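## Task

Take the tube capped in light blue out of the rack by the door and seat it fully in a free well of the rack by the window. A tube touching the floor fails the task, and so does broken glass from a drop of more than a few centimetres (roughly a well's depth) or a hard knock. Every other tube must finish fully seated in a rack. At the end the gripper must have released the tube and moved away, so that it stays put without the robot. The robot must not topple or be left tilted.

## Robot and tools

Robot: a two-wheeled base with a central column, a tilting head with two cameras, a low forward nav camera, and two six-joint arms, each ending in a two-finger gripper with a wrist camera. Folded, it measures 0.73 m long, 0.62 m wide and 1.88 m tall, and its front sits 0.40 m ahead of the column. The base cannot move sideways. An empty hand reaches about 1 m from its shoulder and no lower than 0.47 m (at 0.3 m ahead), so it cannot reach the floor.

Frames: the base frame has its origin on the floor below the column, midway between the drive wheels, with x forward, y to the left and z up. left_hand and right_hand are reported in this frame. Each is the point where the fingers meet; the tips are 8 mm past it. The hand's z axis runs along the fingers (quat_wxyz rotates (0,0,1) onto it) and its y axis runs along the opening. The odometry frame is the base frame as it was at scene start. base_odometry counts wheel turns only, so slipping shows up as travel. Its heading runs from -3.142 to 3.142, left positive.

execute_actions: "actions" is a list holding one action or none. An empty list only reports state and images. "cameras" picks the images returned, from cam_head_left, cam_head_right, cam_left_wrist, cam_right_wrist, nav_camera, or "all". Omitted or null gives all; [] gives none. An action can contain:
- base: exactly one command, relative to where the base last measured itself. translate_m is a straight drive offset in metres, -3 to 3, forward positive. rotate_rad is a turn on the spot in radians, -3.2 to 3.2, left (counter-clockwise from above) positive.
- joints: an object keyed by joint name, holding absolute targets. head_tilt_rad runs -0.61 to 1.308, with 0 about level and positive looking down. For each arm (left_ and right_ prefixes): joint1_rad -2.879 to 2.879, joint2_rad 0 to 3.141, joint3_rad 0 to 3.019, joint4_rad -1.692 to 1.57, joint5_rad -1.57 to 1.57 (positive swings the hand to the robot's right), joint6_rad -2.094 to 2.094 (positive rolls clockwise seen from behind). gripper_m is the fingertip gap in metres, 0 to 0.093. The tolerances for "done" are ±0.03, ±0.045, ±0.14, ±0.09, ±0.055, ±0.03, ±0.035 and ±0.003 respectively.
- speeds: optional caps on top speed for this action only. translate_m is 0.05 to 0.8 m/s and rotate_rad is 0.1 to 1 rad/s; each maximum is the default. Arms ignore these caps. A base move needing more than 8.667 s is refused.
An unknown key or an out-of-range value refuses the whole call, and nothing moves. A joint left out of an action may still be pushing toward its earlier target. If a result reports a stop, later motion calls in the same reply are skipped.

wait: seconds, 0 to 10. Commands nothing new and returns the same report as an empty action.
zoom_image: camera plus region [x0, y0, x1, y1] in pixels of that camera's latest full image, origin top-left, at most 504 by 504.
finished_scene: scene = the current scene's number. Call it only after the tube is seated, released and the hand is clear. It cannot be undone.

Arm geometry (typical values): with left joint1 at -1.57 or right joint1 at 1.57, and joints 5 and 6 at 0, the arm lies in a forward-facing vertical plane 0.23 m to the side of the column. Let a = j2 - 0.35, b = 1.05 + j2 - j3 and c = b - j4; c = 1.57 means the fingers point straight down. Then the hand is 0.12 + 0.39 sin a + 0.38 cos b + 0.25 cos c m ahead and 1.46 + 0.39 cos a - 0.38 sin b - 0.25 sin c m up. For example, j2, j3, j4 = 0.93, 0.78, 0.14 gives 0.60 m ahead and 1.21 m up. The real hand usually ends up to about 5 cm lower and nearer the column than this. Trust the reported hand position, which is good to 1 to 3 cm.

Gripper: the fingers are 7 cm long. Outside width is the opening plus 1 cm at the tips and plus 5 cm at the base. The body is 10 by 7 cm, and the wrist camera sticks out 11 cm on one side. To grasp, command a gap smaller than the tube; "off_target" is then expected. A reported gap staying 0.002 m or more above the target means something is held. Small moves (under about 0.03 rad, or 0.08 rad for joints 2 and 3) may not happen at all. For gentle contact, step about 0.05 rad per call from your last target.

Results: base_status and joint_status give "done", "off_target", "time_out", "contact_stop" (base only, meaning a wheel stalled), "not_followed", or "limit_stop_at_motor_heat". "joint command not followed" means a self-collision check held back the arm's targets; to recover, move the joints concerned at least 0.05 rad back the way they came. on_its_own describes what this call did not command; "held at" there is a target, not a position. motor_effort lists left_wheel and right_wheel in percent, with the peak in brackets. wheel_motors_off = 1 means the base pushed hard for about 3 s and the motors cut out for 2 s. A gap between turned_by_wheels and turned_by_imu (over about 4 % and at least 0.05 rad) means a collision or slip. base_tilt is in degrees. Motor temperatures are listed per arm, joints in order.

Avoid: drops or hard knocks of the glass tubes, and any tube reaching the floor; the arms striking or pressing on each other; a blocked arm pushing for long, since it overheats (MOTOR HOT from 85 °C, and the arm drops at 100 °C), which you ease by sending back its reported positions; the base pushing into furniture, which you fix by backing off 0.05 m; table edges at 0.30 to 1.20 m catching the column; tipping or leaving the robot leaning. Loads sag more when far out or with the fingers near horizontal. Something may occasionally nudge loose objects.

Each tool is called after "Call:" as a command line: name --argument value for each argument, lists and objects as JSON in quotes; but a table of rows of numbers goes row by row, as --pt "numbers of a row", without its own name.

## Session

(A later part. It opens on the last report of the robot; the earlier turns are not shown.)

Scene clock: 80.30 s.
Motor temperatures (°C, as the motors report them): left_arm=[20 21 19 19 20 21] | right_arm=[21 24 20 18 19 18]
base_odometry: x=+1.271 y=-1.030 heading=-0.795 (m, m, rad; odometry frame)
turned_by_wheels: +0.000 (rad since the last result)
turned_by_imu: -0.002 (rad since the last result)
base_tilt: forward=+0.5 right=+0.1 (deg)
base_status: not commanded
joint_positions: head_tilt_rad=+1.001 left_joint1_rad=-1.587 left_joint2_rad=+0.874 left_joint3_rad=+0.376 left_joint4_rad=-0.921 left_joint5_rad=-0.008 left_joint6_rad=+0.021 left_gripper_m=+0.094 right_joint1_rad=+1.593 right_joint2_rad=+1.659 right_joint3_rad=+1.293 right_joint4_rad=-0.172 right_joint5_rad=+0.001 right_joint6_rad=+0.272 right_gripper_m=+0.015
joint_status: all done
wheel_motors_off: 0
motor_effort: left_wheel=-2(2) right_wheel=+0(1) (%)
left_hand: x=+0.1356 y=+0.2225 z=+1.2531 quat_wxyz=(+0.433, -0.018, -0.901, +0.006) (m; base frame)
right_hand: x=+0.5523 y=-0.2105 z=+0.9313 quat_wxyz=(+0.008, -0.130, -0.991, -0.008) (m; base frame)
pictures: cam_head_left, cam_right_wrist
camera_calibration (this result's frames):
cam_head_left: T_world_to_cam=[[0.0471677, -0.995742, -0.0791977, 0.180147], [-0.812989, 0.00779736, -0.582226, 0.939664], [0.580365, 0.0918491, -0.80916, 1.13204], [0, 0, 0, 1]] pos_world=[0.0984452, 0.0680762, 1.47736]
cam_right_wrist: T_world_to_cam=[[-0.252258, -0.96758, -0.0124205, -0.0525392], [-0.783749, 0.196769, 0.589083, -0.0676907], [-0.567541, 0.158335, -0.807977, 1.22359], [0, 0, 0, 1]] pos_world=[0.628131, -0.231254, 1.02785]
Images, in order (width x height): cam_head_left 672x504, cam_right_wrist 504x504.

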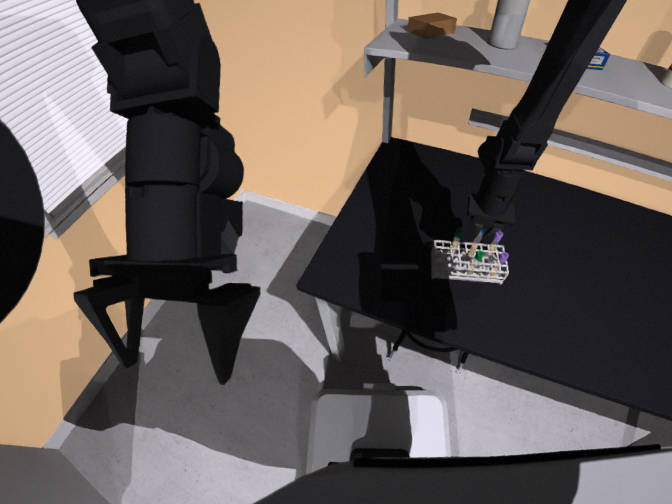

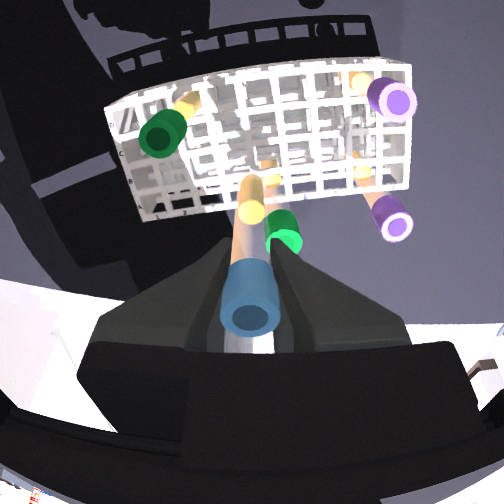

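Call:
zoom_image --camera "cam_head_left" --region '[410, 190, 530, 290]'

Region (410, 190, 530, 290) of cam_head_left's 672x504 image, scaled by 4.200, with more detail than that image has.

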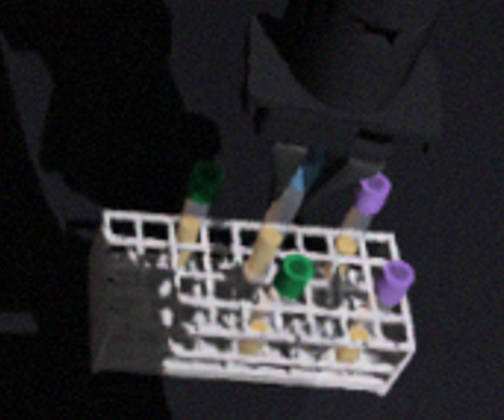

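Call:
execute_actions --actions '[{"base":{"translate_m":0.03}}]' --cameras '["cam_right_wrist"]'

Scene clock: 84.80 s.
Motor temperatures (°C, as the motors report them): left_arm=[20 21 19 19 20 21] | right_arm=[21 25 20 18 19 18]
base_odometry: x=+1.292 y=-1.051 heading=-0.795 (m, m, rad; odometry frame)
turned_by_wheels: +0.000 (rad since the last result)
turned_by_imu: -0.002 (rad since the last result)
base_tilt: forward=+0.4 right=+0.0 (deg)
base_status: done
joint_positions: head_tilt_rad=+1.001 left_joint1_rad=-1.587 left_joint2_rad=+0.874 left_joint3_rad=+0.376 left_joint4_rad=-0.921 left_joint5_rad=-0.008 left_joint6_rad=+0.021 left_gripper_m=+0.094 right_joint1_rad=+1.593 right_joint2_rad=+1.659 right_joint3_rad=+1.300 right_joint4_rad=-0.172 right_joint5_rad=+0.001 right_joint6_rad=+0.272 right_gripper_m=+0.015
joint_status: not commanded
wheel_motors_off: 0
motor_effort: left_wheel=+0(36) right_wheel=-1(30) (%)
left_hand: x=+0.1354 y=+0.2225 z=+1.2532 quat_wxyz=(+0.433, -0.018, -0.901, +0.006) (m; base frame)
right_hand: x=+0.5568 y=-0.2105 z=+0.9317 quat_wxyz=(+0.005, -0.130, -0.991, -0.008) (m; base frame)
pictures: cam_right_wrist
camera_calibration (this result's frames):
cam_right_wrist: T_world_to_cam=[[-0.252294, -0.967545, -0.0143254, -0.0495527], [-0.78797, 0.196831, 0.583404, -0.0567564], [-0.56165, 0.158477, -0.812056, 1.22704], [0, 0, 0, 1]] pos_world=[0.631941, -0.231231, 1.02882]
Images, in order (width x height): cam_right_wrist 504x504.

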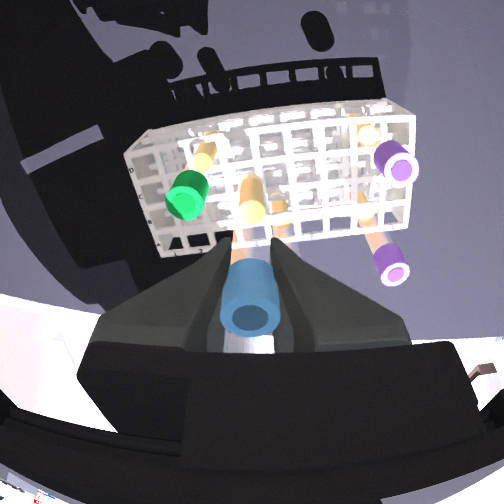

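Next a small step down, then another look.

Call:
execute_actions --actions '[{"joints":{"right_joint2_rad":1.73,"right_joint3_rad":1.38}}]' --cameras '["cam_right_wrist"]'

Scene clock: 86.27 s.
Motor temperatures (°C, as the motors report them): left_arm=[20 21 19 19 20 21] | right_arm=[21 25 20 18 19 18]
base_odometry: x=+1.292 y=-1.051 heading=-0.795 (m, m, rad; odometry frame)
turned_by_wheels: +0.000 (rad since the last result)
turned_by_imu: -0.001 (rad since the last result)
base_tilt: forward=+0.4 right=+0.0 (deg)
base_status: not commanded
joint_positions: head_tilt_rad=+1.001 left_joint1_rad=-1.587 left_joint2_rad=+0.874 left_joint3_rad=+0.376 left_joint4_rad=-0.921 left_joint5_rad=-0.008 left_joint6_rad=+0.021 left_gripper_m=+0.094 right_joint1_rad=+1.593 right_joint2_rad=+1.701 right_joint3_rad=+1.380 right_joint4_rad=-0.172 right_joint5_rad=+0.001 right_joint6_rad=+0.272 right_gripper_m=+0.015
joint_status: all done
wheel_motors_off: 0
motor_effort: left_wheel=-1(1) right_wheel=+0(2) (%)
left_hand: x=+0.1354 y=+0.2225 z=+1.2532 quat_wxyz=(+0.433, -0.018, -0.901, +0.006) (m; base frame)
right_hand: x=+0.5841 y=-0.2099 z=+0.9187 quat_wxyz=(-0.014, -0.130, -0.991, -0.011) (m; base frame)
pictures: cam_right_wrist
camera_calibration (this result's frames):
cam_right_wrist: T_world_to_cam=[[-0.252259, -0.967356, -0.024252, -0.0331987], [-0.809291, 0.197168, 0.553328, 0.0123161], [-0.530484, 0.159209, -0.83261, 1.23257], [0, 0, 0, 1]] pos_world=[0.655452, -0.23078, 1.01863]
Images, in order (width x height): cam_right_wrist 504x504.

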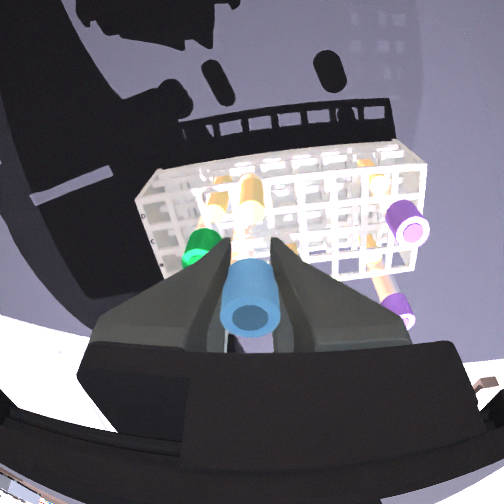

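Call:
execute_actions --actions '[{"joints":{"right_joint3_rad":1.31}}]' --cameras '["cam_right_wrist"]'

Scene clock: 88.77 s.
Motor temperatures (°C, as the motors report them): left_arm=[20 21 19 19 20 21] | right_arm=[21 25 20 18 19 18]
base_odometry: x=+1.292 y=-1.051 heading=-0.795 (m, m, rad; odometry frame)
turned_by_wheels: +0.000 (rad since the last result)
turned_by_imu: -0.001 (rad since the last result)
base_tilt: forward=+0.4 right=+0.0 (deg)
base_status: not commanded
joint_positions: head_tilt_rad=+1.001 left_joint1_rad=-1.587 left_joint2_rad=+0.874 left_joint3_rad=+0.376 left_joint4_rad=-0.921 left_joint5_rad=-0.008 left_joint6_rad=+0.021 left_gripper_m=+0.094 right_joint1_rad=+1.593 right_joint2_rad=+1.712 right_joint3_rad=+1.303 right_joint4_rad=-0.172 right_joint5_rad=+0.001 right_joint6_rad=+0.272 right_gripper_m=+0.015
joint_status: all done
wheel_motors_off: 0
motor_effort: left_wheel=-1(1) right_wheel=+1(2) (%)
left_hand: x=+0.1354 y=+0.2225 z=+1.2532 quat_wxyz=(+0.433, -0.018, -0.901, +0.006) (m; base frame)
right_hand: x=+0.5305 y=-0.2103 z=+0.9099 quat_wxyz=(+0.029, -0.130, -0.991, -0.005) (m; base frame)
pictures: cam_right_wrist
camera_calibration (this result's frames):
cam_right_wrist: T_world_to_cam=[[-0.251771, -0.967786, -0.00130138, -0.0685663], [-0.758276, 0.196431, 0.621637, -0.115426], [-0.601356, 0.157497, -0.783305, 1.18921], [0, 0, 0, 1]] pos_world=[0.610348, -0.23098, 1.00317]
Images, in order (width x height): cam_right_wrist 504x504.

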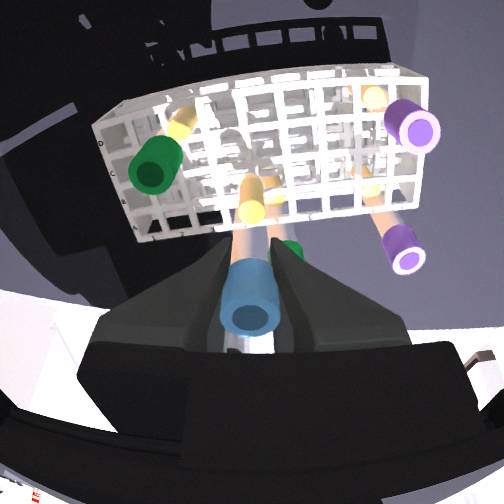

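Call:
execute_actions --actions '[{"joints":{"right_joint3_rad":1.345}}]' --cameras '["cam_right_wrist"]'

Scene clock: 90.43 s.
Motor temperatures (°C, as the motors report them): left_arm=[20 21 19 19 20 21] | right_arm=[21 25 20 18 19 18]
base_odometry: x=+1.292 y=-1.051 heading=-0.795 (m, m, rad; odometry frame)
turned_by_wheels: +0.000 (rad since the last result)
turned_by_imu: -0.001 (rad since the last result)
base_tilt: forward=+0.4 right=+0.0 (deg)
base_status: not commanded
joint_positions: head_tilt_rad=+1.001 left_joint1_rad=-1.587 left_joint2_rad=+0.874 left_joint3_rad=+0.376 left_joint4_rad=-0.921 left_joint5_rad=-0.008 left_joint6_rad=+0.021 left_gripper_m=+0.094 right_joint1_rad=+1.593 right_joint2_rad=+1.712 right_joint3_rad=+1.342 right_joint4_rad=-0.172 right_joint5_rad=+0.001 right_joint6_rad=+0.272 right_gripper_m=+0.015
joint_status: all done
wheel_motors_off: 0
motor_effort: left_wheel=-1(1) right_wheel=+0(1) (%)
left_hand: x=+0.1354 y=+0.2225 z=+1.2532 quat_wxyz=(+0.433, -0.018, -0.901, +0.006) (m; base frame)
right_hand: x=+0.5550 y=-0.2101 z=+0.9115 quat_wxyz=(+0.010, -0.130, -0.991, -0.008) (m; base frame)
pictures: cam_right_wrist
camera_calibration (this result's frames):
cam_right_wrist: T_world_to_cam=[[-0.252238, -0.967595, -0.0116186, -0.0524561], [-0.78196, 0.196744, 0.591465, -0.0571948], [-0.570013, 0.158275, -0.806247, 1.2089], [0, 0, 0, 1]] pos_world=[0.631131, -0.230842, 1.00789]
Images, in order (width x height): cam_right_wrist 504x504.

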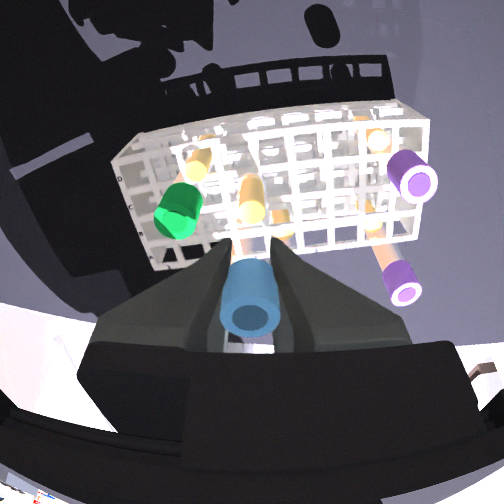

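Call:
zoom_image --camera "cam_right_wrist" --region '[150, 100, 350, 260]'

Region (150, 100, 350, 260) of cam_right_wrist's 504x504 image, scaled by 2.520, with more detail than that image has; it fills the top 403 rows of this view, and the rest is white.

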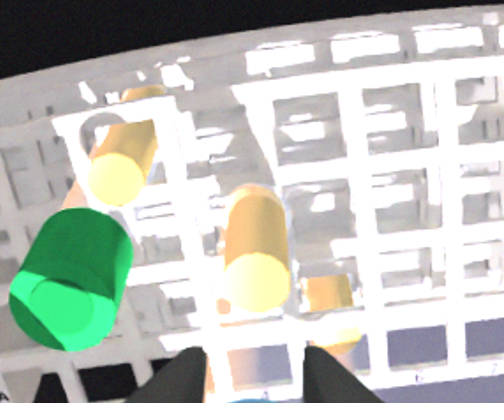

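Call:
execute_actions --actions '[{"joints":{"right_joint2_rad":1.76,"right_joint3_rad":1.39}}]' --cameras '["cam_right_wrist"]'

Scene clock: 93.30 s.
Motor temperatures (°C, as the motors report them): left_arm=[20 21 19 19 20 21] | right_arm=[21 25 20 18 19 18]
base_odometry: x=+1.292 y=-1.051 heading=-0.795 (m, m, rad; odometry frame)
turned_by_wheels: +0.000 (rad since the last result)
turned_by_imu: -0.001 (rad since the last result)
base_tilt: forward=+0.5 right=+0.1 (deg)
base_status: not commanded
joint_positions: head_tilt_rad=+1.001 left_joint1_rad=-1.587 left_joint2_rad=+0.874 left_joint3_rad=+0.376 left_joint4_rad=-0.921 left_joint5_rad=-0.008 left_joint6_rad=+0.021 left_gripper_m=+0.094 right_joint1_rad=+1.593 right_joint2_rad=+1.719 right_joint3_rad=+1.382 right_joint4_rad=-0.173 right_joint5_rad=+0.001 right_joint6_rad=+0.272 right_gripper_m=+0.015
joint_status: all done
wheel_motors_off: 0
motor_effort: left_wheel=-1(1) right_wheel=+1(0) (%)
left_hand: x=+0.1354 y=+0.2225 z=+1.2532 quat_wxyz=(+0.433, -0.018, -0.901, +0.006) (m; base frame)
right_hand: x=+0.5750 y=-0.2099 z=+0.9108 quat_wxyz=(-0.005, -0.130, -0.991, -0.010) (m; base frame)
pictures: cam_right_wrist
camera_calibration (this result's frames):
cam_right_wrist: T_world_to_cam=[[-0.252322, -0.967446, -0.0195396, -0.0398927], [-0.799311, 0.197004, 0.567707, -0.00950744], [-0.545376, 0.158863, -0.822999, 1.22095], [0, 0, 0, 1]] pos_world=[0.648211, -0.230685, 1.00946]
Images, in order (width x height): cam_right_wrist 504x504.

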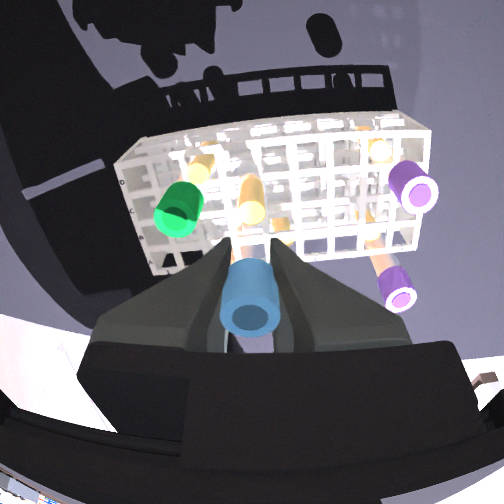

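Call:
execute_actions --actions '[{"joints":{"right_joint2_rad":1.80}}]' --cameras '["cam_right_wrist"]'

Scene clock: 95.80 s.
Motor temperatures (°C, as the motors report them): left_arm=[20 21 19 19 20 21] | right_arm=[21 25 20 18 19 18]
base_odometry: x=+1.292 y=-1.051 heading=-0.795 (m, m, rad; odometry frame)
turned_by_wheels: +0.000 (rad since the last result)
turned_by_imu: -0.001 (rad since the last result)
base_tilt: forward=+0.4 right=+0.0 (deg)
base_status: not commanded
joint_positions: head_tilt_rad=+1.001 left_joint1_rad=-1.587 left_joint2_rad=+0.874 left_joint3_rad=+0.376 left_joint4_rad=-0.921 left_joint5_rad=-0.008 left_joint6_rad=+0.021 left_gripper_m=+0.094 right_joint1_rad=+1.593 right_joint2_rad=+1.721 right_joint3_rad=+1.382 right_joint4_rad=-0.173 right_joint5_rad=+0.001 right_joint6_rad=+0.272 right_gripper_m=+0.015
joint_status: all done
wheel_motors_off: 0
motor_effort: left_wheel=-1(1) right_wheel=+0(1) (%)
left_hand: x=+0.1354 y=+0.2225 z=+1.2532 quat_wxyz=(+0.433, -0.018, -0.901, +0.006) (m; base frame)
right_hand: x=+0.5742 y=-0.2099 z=+0.9100 quat_wxyz=(-0.005, -0.130, -0.991, -0.010) (m; base frame)
pictures: cam_right_wrist
camera_calibration (this result's frames):
cam_right_wrist: T_world_to_cam=[[-0.252324, -0.967454, -0.0191385, -0.040471], [-0.79845, 0.196991, 0.568922, -0.0112832], [-0.546636, 0.158834, -0.822168, 1.21978], [0, 0, 0, 1]] pos_world=[0.647557, -0.230674, 1.00851]
Images, in order (width x height): cam_right_wrist 504x504.

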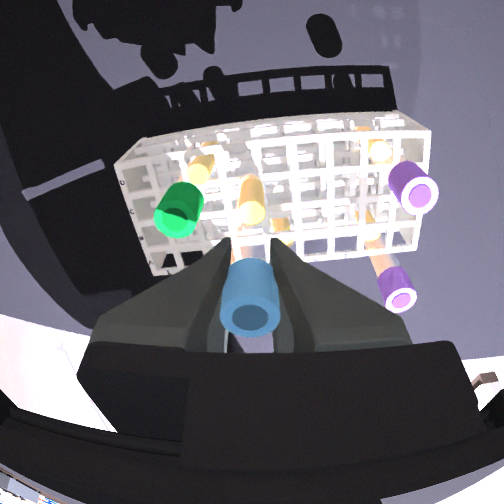

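Call:
execute_actions --actions '[{"joints":{"right_joint3_rad":1.36}}]' --cameras '["cam_right_wrist"]'

Scene clock: 98.40 s.
Motor temperatures (°C, as the motors report them): left_arm=[20 21 19 19 20 21] | right_arm=[21 24 20 18 19 18]
base_odometry: x=+1.292 y=-1.051 heading=-0.795 (m, m, rad; odometry frame)
turned_by_wheels: +0.000 (rad since the last result)
turned_by_imu: -0.001 (rad since the last result)
base_tilt: forward=+0.5 right=+0.0 (deg)
base_status: not commanded
joint_positions: head_tilt_rad=+1.001 left_joint1_rad=-1.587 left_joint2_rad=+0.874 left_joint3_rad=+0.376 left_joint4_rad=-0.921 left_joint5_rad=-0.008 left_joint6_rad=+0.021 left_gripper_m=+0.094 right_joint1_rad=+1.593 right_joint2_rad=+1.721 right_joint3_rad=+1.376 right_joint4_rad=-0.172 right_joint5_rad=+0.001 right_joint6_rad=+0.272 right_gripper_m=+0.015
joint_status: all done
wheel_motors_off: 0
motor_effort: left_wheel=-1(1) right_wheel=-1(1) (%)
left_hand: x=+0.1354 y=+0.2225 z=+1.2532 quat_wxyz=(+0.433, -0.018, -0.901, +0.006) (m; base frame)
right_hand: x=+0.5709 y=-0.2098 z=+0.9096 quat_wxyz=(-0.002, -0.130, -0.991, -0.010) (m; base frame)
pictures: cam_right_wrist
camera_calibration (this result's frames):
cam_right_wrist: T_world_to_cam=[[-0.252322, -0.967468, -0.0184034, -0.0419548], [-0.79607, 0.196733, 0.572336, -0.0182193], [-0.550097, 0.159063, -0.819812, 1.21749], [0, 0, 0, 1]] pos_world=[0.644647, -0.230664, 1.00777]
Images, in order (width x height): cam_right_wrist 504x504.

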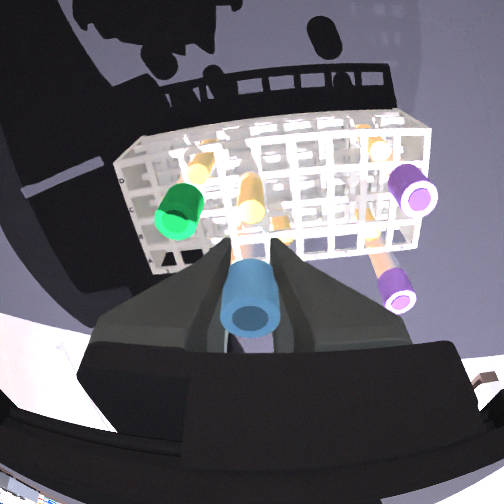

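Call:
execute_actions --actions '[{"joints":{"right_joint2_rad":1.85,"right_joint3_rad":1.42}}]' --cameras '["cam_right_wrist"]'

Scene clock: 99.93 s.
Motor temperatures (°C, as the motors report them): left_arm=[20 21 19 19 20 21] | right_arm=[21 24 20 18 19 18]
base_odometry: x=+1.292 y=-1.051 heading=-0.795 (m, m, rad; odometry frame)
turned_by_wheels: +0.000 (rad since the last result)
turned_by_imu: -0.001 (rad since the last result)
base_tilt: forward=+0.5 right=+0.0 (deg)
base_status: not commanded
joint_positions: head_tilt_rad=+1.001 left_joint1_rad=-1.587 left_joint2_rad=+0.874 left_joint3_rad=+0.376 left_joint4_rad=-0.921 left_joint5_rad=-0.008 left_joint6_rad=+0.021 left_gripper_m=+0.094 right_joint1_rad=+1.593 right_joint2_rad=+1.725 right_joint3_rad=+1.394 right_joint4_rad=-0.185 right_joint5_rad=+0.002 right_joint6_rad=+0.272 right_gripper_m=+0.015
joint_status: all done
wheel_motors_off: 0
motor_effort: left_wheel=-1(1) right_wheel=+1(0) (%)
left_hand: x=+0.1354 y=+0.2225 z=+1.2532 quat_wxyz=(+0.433, -0.018, -0.901, +0.006) (m; base frame)
right_hand: x=+0.5765 y=-0.2100 z=+0.9090 quat_wxyz=(-0.003, -0.130, -0.991, -0.009) (m; base frame)
pictures: cam_right_wrist
camera_calibration (this result's frames):
cam_right_wrist: T_world_to_cam=[[-0.25233, -0.967485, -0.0173997, -0.0415937], [-0.796292, 0.197398, 0.571798, -0.0126566], [-0.549771, 0.158137, -0.82021, 1.22004], [0, 0, 0, 1]] pos_world=[0.65017, -0.230677, 1.0072]
Images, in order (width x height): cam_right_wrist 504x504.

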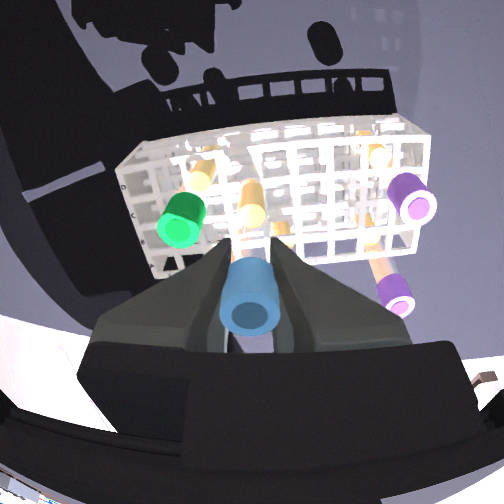

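Call:
execute_actions --actions '[{"joints":{"right_joint2_rad":1.72,"right_joint3_rad":1.345,"right_joint4_rad":-0.17}}]' --cameras '[]'

Call:
execute_actions --actions '[{"joints":{"right_joint2_rad":1.82}}]' --cameras '["cam_right_wrist"]'

Scene clock: 103.70 s.
Motor temperatures (°C, as the motors report them): left_arm=[20 21 19 19 20 21] | right_arm=[21 24 20 18 19 18]
base_odometry: x=+1.292 y=-1.051 heading=-0.795 (m, m, rad; odometry frame)
turned_by_wheels: +0.000 (rad since the last result)
turned_by_imu: -0.001 (rad since the last result)
base_tilt: forward=+0.5 right=+0.1 (deg)
base_status: not commanded
joint_positions: head_tilt_rad=+1.001 left_joint1_rad=-1.587 left_joint2_rad=+0.874 left_joint3_rad=+0.376 left_joint4_rad=-0.921 left_joint5_rad=-0.008 left_joint6_rad=+0.021 left_gripper_m=+0.094 right_joint1_rad=+1.593 right_joint2_rad=+1.716 right_joint3_rad=+1.351 right_joint4_rad=-0.174 right_joint5_rad=+0.000 right_joint6_rad=+0.272 right_gripper_m=+0.015
joint_status: all done
wheel_motors_off: 0
motor_effort: left_wheel=-1(1) right_wheel=+1(1) (%)
left_hand: x=+0.1354 y=+0.2225 z=+1.2532 quat_wxyz=(+0.433, -0.018, -0.901, +0.006) (m; base frame)
right_hand: x=+0.5572 y=-0.2099 z=+0.9100 quat_wxyz=(+0.009, -0.130, -0.991, -0.008) (m; base frame)
pictures: none
No camera images: the call's "cameras" was empty. Leave "cameras" out to get every camera's image.

Scene clock: 104.37 s.
Motor temperatures (°C, as the motors report them): left_arm=[20 21 19 19 20 21] | right_arm=[21 24 20 18 19 18]
base_odometry: x=+1.292 y=-1.051 heading=-0.795 (m, m, rad; odometry frame)
turned_by_wheels: +0.000 (rad since the last result)
turned_by_imu: +0.000 (rad since the last result)
base_tilt: forward=+0.5 right=+0.1 (deg)
base_status: not commanded
joint_positions: head_tilt_rad=+1.001 left_joint1_rad=-1.587 left_joint2_rad=+0.874 left_joint3_rad=+0.376 left_joint4_rad=-0.921 left_joint5_rad=-0.008 left_joint6_rad=+0.021 left_gripper_m=+0.094 right_joint1_rad=+1.593 right_joint2_rad=+1.719 right_joint3_rad=+1.351 right_joint4_rad=-0.174 right_joint5_rad=+0.000 right_joint6_rad=+0.272 right_gripper_m=+0.015
joint_status: all done
wheel_motors_off: 0
motor_effort: left_wheel=-1(1) right_wheel=+2(1) (%)
left_hand: x=+0.1354 y=+0.2225 z=+1.2532 quat_wxyz=(+0.433, -0.018, -0.901, +0.006) (m; base frame)
right_hand: x=+0.5557 y=-0.2099 z=+0.9089 quat_wxyz=(+0.010, -0.130, -0.991, -0.008) (m; base frame)
pictures: cam_right_wrist
camera_calibration (this result's frames):
cam_right_wrist: T_world_to_cam=[[-0.252251, -0.967582, -0.0124217, -0.0513226], [-0.781275, 0.196072, 0.592592, -0.0566674], [-0.570946, 0.159186, -0.805407, 1.20706], [0, 0, 0, 1]] pos_world=[0.631949, -0.230696, 1.00512]
Images, in order (width x height): cam_right_wrist 504x504.

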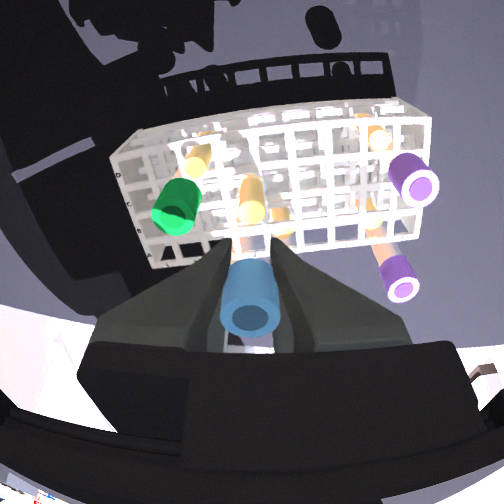

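Call:
zoom_image --camera "cam_right_wrist" --region '[190, 130, 330, 250]'

Region (190, 130, 330, 250) of cam_right_wrist's 504x504 image, scaled by 3.600, with more detail than that image has; it fills the top 432 rows of this view, and the rest is white.

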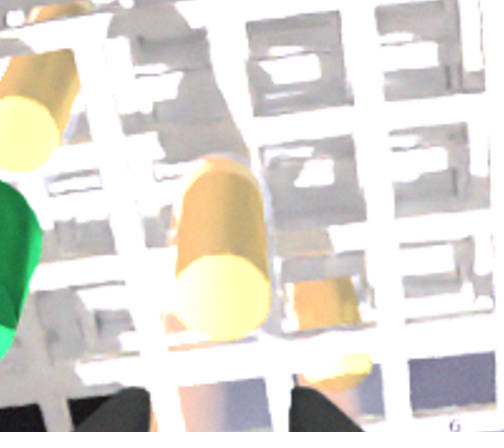

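Call:
execute_actions --actions '[{"joints":{"right_joint2_rad":1.90}}]' --cameras '["cam_right_wrist"]'

Scene clock: 109.53 s.
Motor temperatures (°C, as the motors report them): left_arm=[20 21 19 19 20 21] | right_arm=[21 24 20 18 19 18]
base_odometry: x=+1.292 y=-1.051 heading=-0.795 (m, m, rad; odometry frame)
turned_by_wheels: +0.000 (rad since the last result)
turned_by_imu: -0.002 (rad since the last result)
base_tilt: forward=+0.5 right=+0.0 (deg)
base_status: not commanded
joint_positions: head_tilt_rad=+1.001 left_joint1_rad=-1.587 left_joint2_rad=+0.874 left_joint3_rad=+0.376 left_joint4_rad=-0.921 left_joint5_rad=-0.008 left_joint6_rad=+0.021 left_gripper_m=+0.094 right_joint1_rad=+1.593 right_joint2_rad=+1.723 right_joint3_rad=+1.353 right_joint4_rad=-0.174 right_joint5_rad=+0.000 right_joint6_rad=+0.272 right_gripper_m=+0.015
joint_status: right_joint2_rad time_out (moved +0.004 of +0.181)
wheel_motors_off: 0
on_its_own: right_joint2_rad reads +1.723 and still pushes toward +1.900 since a time_out
motor_effort: left_wheel=-1(1) right_wheel=+0(2) (%)
left_hand: x=+0.1354 y=+0.2225 z=+1.2532 quat_wxyz=(+0.433, -0.018, -0.901, +0.006) (m; base frame)
right_hand: x=+0.5548 y=-0.2098 z=+0.9073 quat_wxyz=(+0.011, -0.130, -0.991, -0.008) (m; base frame)
pictures: cam_right_wrist
camera_calibration (this result's frames):
cam_right_wrist: T_world_to_cam=[[-0.252239, -0.967592, -0.0119204, -0.0520142], [-0.780151, 0.196057, 0.594076, -0.058437], [-0.572486, 0.159149, -0.80432, 1.20516], [0, 0, 0, 1]] pos_world=[0.63123, -0.230672, 1.00343]
Images, in order (width x height): cam_right_wrist 504x504.

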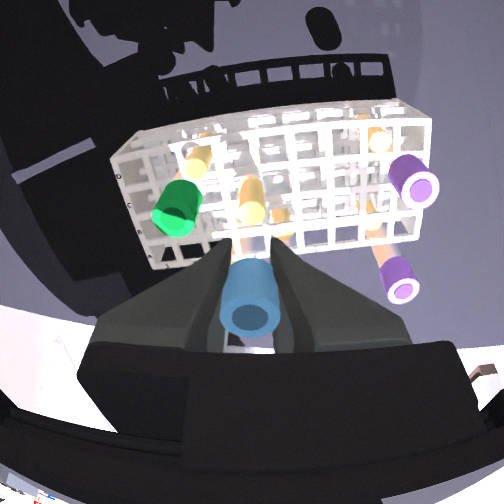

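Call:
execute_actions --actions '[{"joints":{"right_joint2_rad":1.72}}]' --cameras '["cam_head_left","cam_head_right"]'

Call:
zoom_image --camera "cam_head_left" --region '[420, 200, 530, 300]'

Scene clock: 113.00 s.
Motor temperatures (°C, as the motors report them): left_arm=[20 21 19 19 20 21] | right_arm=[21 24 20 18 19 18]
base_odometry: x=+1.292 y=-1.051 heading=-0.795 (m, m, rad; odometry frame)
turned_by_wheels: +0.000 (rad since the last result)
turned_by_imu: -0.001 (rad since the last result)
base_tilt: forward=+0.4 right=+0.0 (deg)
base_status: not commanded
joint_positions: head_tilt_rad=+1.001 left_joint1_rad=-1.587 left_joint2_rad=+0.874 left_joint3_rad=+0.376 left_joint4_rad=-0.921 left_joint5_rad=-0.008 left_joint6_rad=+0.021 left_gripper_m=+0.094 right_joint1_rad=+1.593 right_joint2_rad=+1.717 right_joint3_rad=+1.352 right_joint4_rad=-0.174 right_joint5_rad=+0.000 right_joint6_rad=+0.272 right_gripper_m=+0.015
joint_status: all done
wheel_motors_off: 0
motor_effort: left_wheel=-1(1) right_wheel=+3(2) (%)
left_hand: x=+0.1354 y=+0.2225 z=+1.2532 quat_wxyz=(+0.433, -0.018, -0.901, +0.006) (m; base frame)
right_hand: x=+0.5574 y=-0.2099 z=+0.9099 quat_wxyz=(+0.009, -0.130, -0.991, -0.008) (m; base frame)
pictures: cam_head_left, cam_head_right
camera_calibration (this result's frames):
cam_head_left: T_world_to_cam=[[0.0471394, -0.995742, -0.0792145, 0.180174], [-0.813197, 0.00779736, -0.581936, 0.939228], [0.580076, 0.0918491, -0.809367, 1.13237], [0, 0, 0, 1]] pos_world=[0.0984228, 0.0680762, 1.47735]
cam_head_right: T_world_to_cam=[[0.0395327, -0.995918, -0.0811403, 0.0605467], [-0.81939, 0.0141634, -0.573061, 0.929722], [0.571871, 0.0891402, -0.815486, 1.15048], [0, 0, 0, 1]] pos_world=[0.101485, -0.0554227, 1.4759]
Images, in order (width x height): cam_head_left 672x504, cam_head_right 672x504.

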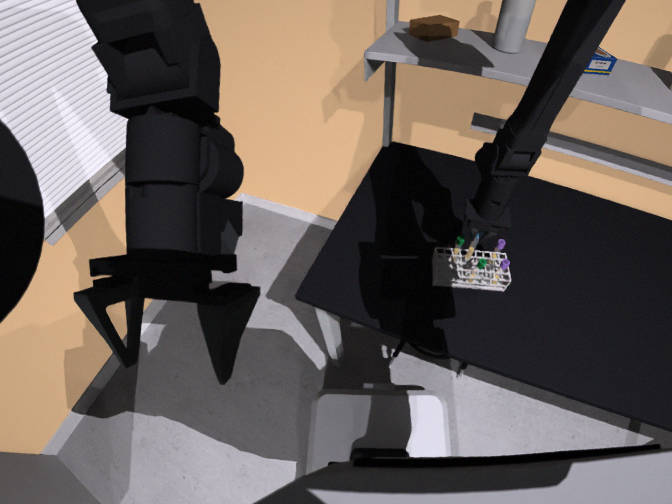

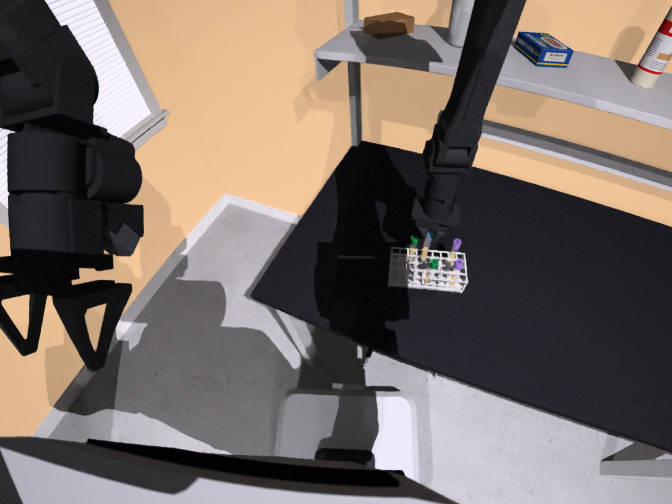

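Region (420, 200, 530, 300) of cam_head_left's 672x504 image, scaled by 4.582, with more detail than that image has; it fills the top 458 rows of this view, and the rest is white.

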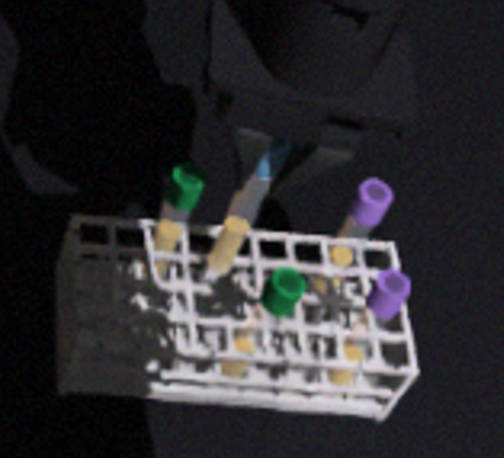

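Call:
execute_actions --actions '[{"joints":{"right_joint1_rad":1.57}}]' --cameras '["cam_right_wrist"]'

Scene clock: 115.73 s.
Motor temperatures (°C, as the motors report them): left_arm=[20 21 19 19 20 21] | right_arm=[21 24 20 18 19 18]
base_odometry: x=+1.292 y=-1.051 heading=-0.795 (m, m, rad; odometry frame)
turned_by_wheels: +0.000 (rad since the last result)
turned_by_imu: -0.001 (rad since the last result)
base_tilt: forward=+0.5 right=+0.0 (deg)
base_status: not commanded
joint_positions: head_tilt_rad=+1.001 left_joint1_rad=-1.587 left_joint2_rad=+0.874 left_joint3_rad=+0.376 left_joint4_rad=-0.921 left_joint5_rad=-0.008 left_joint6_rad=+0.021 left_gripper_m=+0.094 right_joint1_rad=+1.592 right_joint2_rad=+1.717 right_joint3_rad=+1.352 right_joint4_rad=-0.174 right_joint5_rad=-0.003 right_joint6_rad=+0.272 right_gripper_m=+0.015
joint_status: all done
wheel_motors_off: 0
motor_effort: left_wheel=-1(1) right_wheel=+2(1) (%)
left_hand: x=+0.1354 y=+0.2225 z=+1.2532 quat_wxyz=(+0.433, -0.018, -0.901, +0.006) (m; base frame)
right_hand: x=+0.5574 y=-0.2102 z=+0.9099 quat_wxyz=(+0.009, -0.131, -0.991, -0.009) (m; base frame)
pictures: cam_right_wrist
camera_calibration (this result's frames):
cam_right_wrist: T_world_to_cam=[[-0.252861, -0.967389, -0.0148405, -0.0486367], [-0.782931, 0.195586, 0.590564, -0.0531871], [-0.568402, 0.160949, -0.806855, 1.20921], [0, 0, 0, 1]] pos_world=[0.633375, -0.231269, 1.00634]
Images, in order (width x height): cam_right_wrist 504x504.

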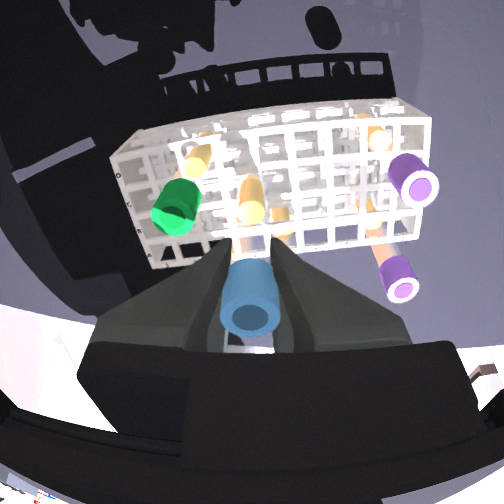

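Call:
execute_actions --actions '[{"joints":{"right_joint1_rad":1.545}}]' --cameras '["cam_right_wrist"]'

Scene clock: 117.23 s.
Motor temperatures (°C, as the motors report them): left_arm=[20 21 19 19 20 21] | right_arm=[21 24 20 18 19 18]
base_odometry: x=+1.292 y=-1.051 heading=-0.795 (m, m, rad; odometry frame)
turned_by_wheels: +0.000 (rad since the last result)
turned_by_imu: -0.001 (rad since the last result)
base_tilt: forward=+0.5 right=+0.1 (deg)
base_status: not commanded
joint_positions: head_tilt_rad=+1.001 left_joint1_rad=-1.587 left_joint2_rad=+0.874 left_joint3_rad=+0.376 left_joint4_rad=-0.921 left_joint5_rad=-0.008 left_joint6_rad=+0.021 left_gripper_m=+0.094 right_joint1_rad=+1.569 right_joint2_rad=+1.717 right_joint3_rad=+1.352 right_joint4_rad=-0.174 right_joint5_rad=-0.007 right_joint6_rad=+0.272 right_gripper_m=+0.015
joint_status: all done
wheel_motors_off: 0
motor_effort: left_wheel=-1(1) right_wheel=+2(0) (%)
left_hand: x=+0.1354 y=+0.2225 z=+1.2532 quat_wxyz=(+0.433, -0.018, -0.901, +0.006) (m; base frame)
right_hand: x=+0.5575 y=-0.2259 z=+0.9098 quat_wxyz=(+0.008, -0.136, -0.991, -0.001) (m; base frame)
pictures: cam_right_wrist
camera_calibration (this result's frames):
cam_right_wrist: T_world_to_cam=[[-0.263971, -0.96453, 0.000627608, -0.0709806], [-0.780564, 0.214006, 0.587299, -0.0441811], [-0.566602, 0.15454, -0.80937, 1.2115], [0, 0, 0, 1]] pos_world=[0.633215, -0.246233, 1.00654]
Images, in order (width x height): cam_right_wrist 504x504.

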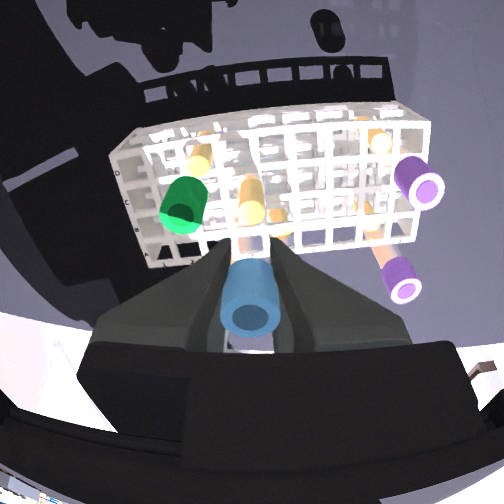

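Call:
execute_actions --actions '[{"joints":{"right_joint2_rad":1.85,"right_joint3_rad":1.40}}]' --cameras '["cam_right_wrist"]'

Scene clock: 119.90 s.
Motor temperatures (°C, as the motors report them): left_arm=[20 21 19 19 20 21] | right_arm=[21 24 20 18 19 18]
base_odometry: x=+1.292 y=-1.051 heading=-0.795 (m, m, rad; odometry frame)
turned_by_wheels: +0.000 (rad since the last result)
turned_by_imu: -0.001 (rad since the last result)
base_tilt: forward=+0.5 right=+0.0 (deg)
base_status: not commanded
joint_positions: head_tilt_rad=+1.001 left_joint1_rad=-1.587 left_joint2_rad=+0.874 left_joint3_rad=+0.376 left_joint4_rad=-0.921 left_joint5_rad=-0.008 left_joint6_rad=+0.021 left_gripper_m=+0.094 right_joint1_rad=+1.562 right_joint2_rad=+1.815 right_joint3_rad=+1.400 right_joint4_rad=-0.170 right_joint5_rad=-0.003 right_joint6_rad=+0.272 right_gripper_m=+0.015
joint_status: all done
wheel_motors_off: 0
motor_effort: left_wheel=-1(1) right_wheel=+1(0) (%)
left_hand: x=+0.1354 y=+0.2225 z=+1.2532 quat_wxyz=(+0.433, -0.018, -0.901, +0.006) (m; base frame)
right_hand: x=+0.5330 y=-0.2316 z=+0.8703 quat_wxyz=(+0.030, -0.138, -0.990, +0.007) (m; base frame)
pictures: cam_right_wrist
camera_calibration (this result's frames):
cam_right_wrist: T_world_to_cam=[[-0.266834, -0.96349, 0.0220678, -0.0998495], [-0.752147, 0.222511, 0.620293, -0.0807535], [-0.602556, 0.148917, -0.78406, 1.16237], [0, 0, 0, 1]] pos_world=[0.613014, -0.251333, 0.963664]
Images, in order (width x height): cam_right_wrist 504x504.

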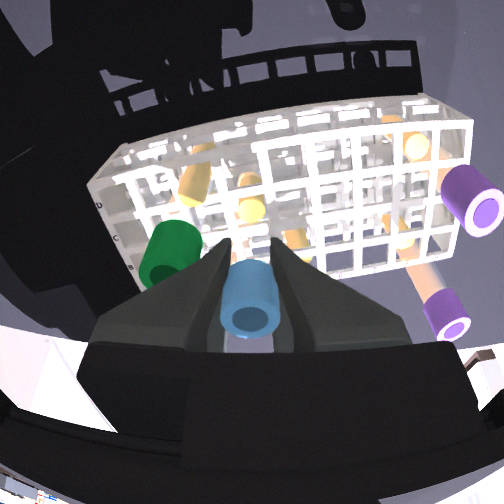

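The tube is in. Now I'll release it and back the arm away.

Call:
execute_actions --actions '[{"joints":{"right_gripper_m":0.04}}]' --cameras '[]'

Call:
execute_actions --actions '[{"joints":{"right_joint2_rad":1.35,"right_joint3_rad":1.10,"right_joint4_rad":-0.27}}]' --cameras '["cam_right_wrist"]'

Scene clock: 122.00 s.
Motor temperatures (°C, as the motors report them): left_arm=[20 21 19 19 20 21] | right_arm=[21 24 20 18 19 18]
base_odometry: x=+1.292 y=-1.051 heading=-0.795 (m, m, rad; odometry frame)
turned_by_wheels: +0.000 (rad since the last result)
turned_by_imu: -0.001 (rad since the last result)
base_tilt: forward=+0.5 right=+0.0 (deg)
base_status: not commanded
joint_positions: head_tilt_rad=+1.001 left_joint1_rad=-1.587 left_joint2_rad=+0.874 left_joint3_rad=+0.376 left_joint4_rad=-0.921 left_joint5_rad=-0.008 left_joint6_rad=+0.021 left_gripper_m=+0.094 right_joint1_rad=+1.559 right_joint2_rad=+1.819 right_joint3_rad=+1.400 right_joint4_rad=-0.170 right_joint5_rad=-0.001 right_joint6_rad=+0.272 right_gripper_m=+0.040
joint_status: all done
wheel_motors_off: 0
motor_effort: left_wheel=-1(1) right_wheel=+2(3) (%)
left_hand: x=+0.1354 y=+0.2225 z=+1.2532 quat_wxyz=(+0.433, -0.018, -0.901, +0.006) (m; base frame)
right_hand: x=+0.5308 y=-0.2339 z=+0.8687 quat_wxyz=(+0.031, -0.139, -0.990, +0.009) (m; base frame)
pictures: none
No camera images: the call's "cameras" was empty. Leave "cameras" out to get every camera's image.

Scene clock: 123.40 s.
Motor temperatures (°C, as the motors report them): left_arm=[20 21 19 19 20 21] | right_arm=[21 25 20 18 19 18]
base_odometry: x=+1.292 y=-1.051 heading=-0.795 (m, m, rad; odometry frame)
turned_by_wheels: +0.000 (rad since the last result)
turned_by_imu: -0.001 (rad since the last result)
base_tilt: forward=+0.5 right=+0.0 (deg)
base_status: not commanded
joint_positions: head_tilt_rad=+1.001 left_joint1_rad=-1.587 left_joint2_rad=+0.874 left_joint3_rad=+0.376 left_joint4_rad=-0.921 left_joint5_rad=-0.008 left_joint6_rad=+0.021 left_gripper_m=+0.094 right_joint1_rad=+1.558 right_joint2_rad=+1.324 right_joint3_rad=+1.100 right_joint4_rad=-0.271 right_joint5_rad=+0.000 right_joint6_rad=+0.272 right_gripper_m=+0.040
joint_status: all done
wheel_motors_off: 0
motor_effort: left_wheel=-1(1) right_wheel=+2(2) (%)
left_hand: x=+0.1354 y=+0.2225 z=+1.2532 quat_wxyz=(+0.433, -0.018, -0.901, +0.006) (m; base frame)
right_hand: x=+0.5630 y=-0.2326 z=+1.0607 quat_wxyz=(-0.015, -0.139, -0.990, +0.003) (m; base frame)
pictures: cam_right_wrist
camera_calibration (this result's frames):
cam_right_wrist: T_world_to_cam=[[-0.268796, -0.963191, 0.00338075, -0.076062], [-0.804823, 0.226526, 0.548586, -0.0694278], [-0.529159, 0.144737, -0.836088, 1.34282], [0, 0, 0, 1]] pos_world=[0.634242, -0.25189, 1.16106]
Images, in order (width x height): cam_right_wrist 504x504.

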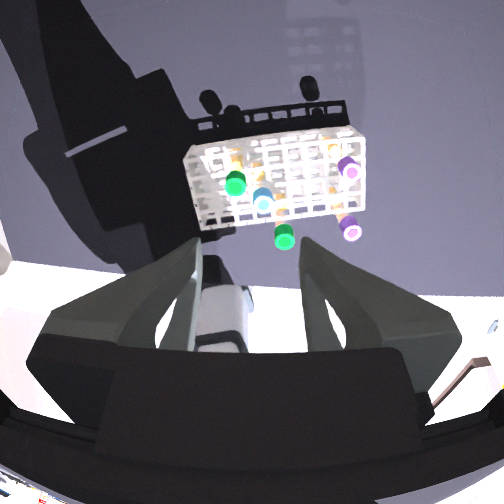

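Call:
finished_scene --scene 1

The scene is finished: the task was done.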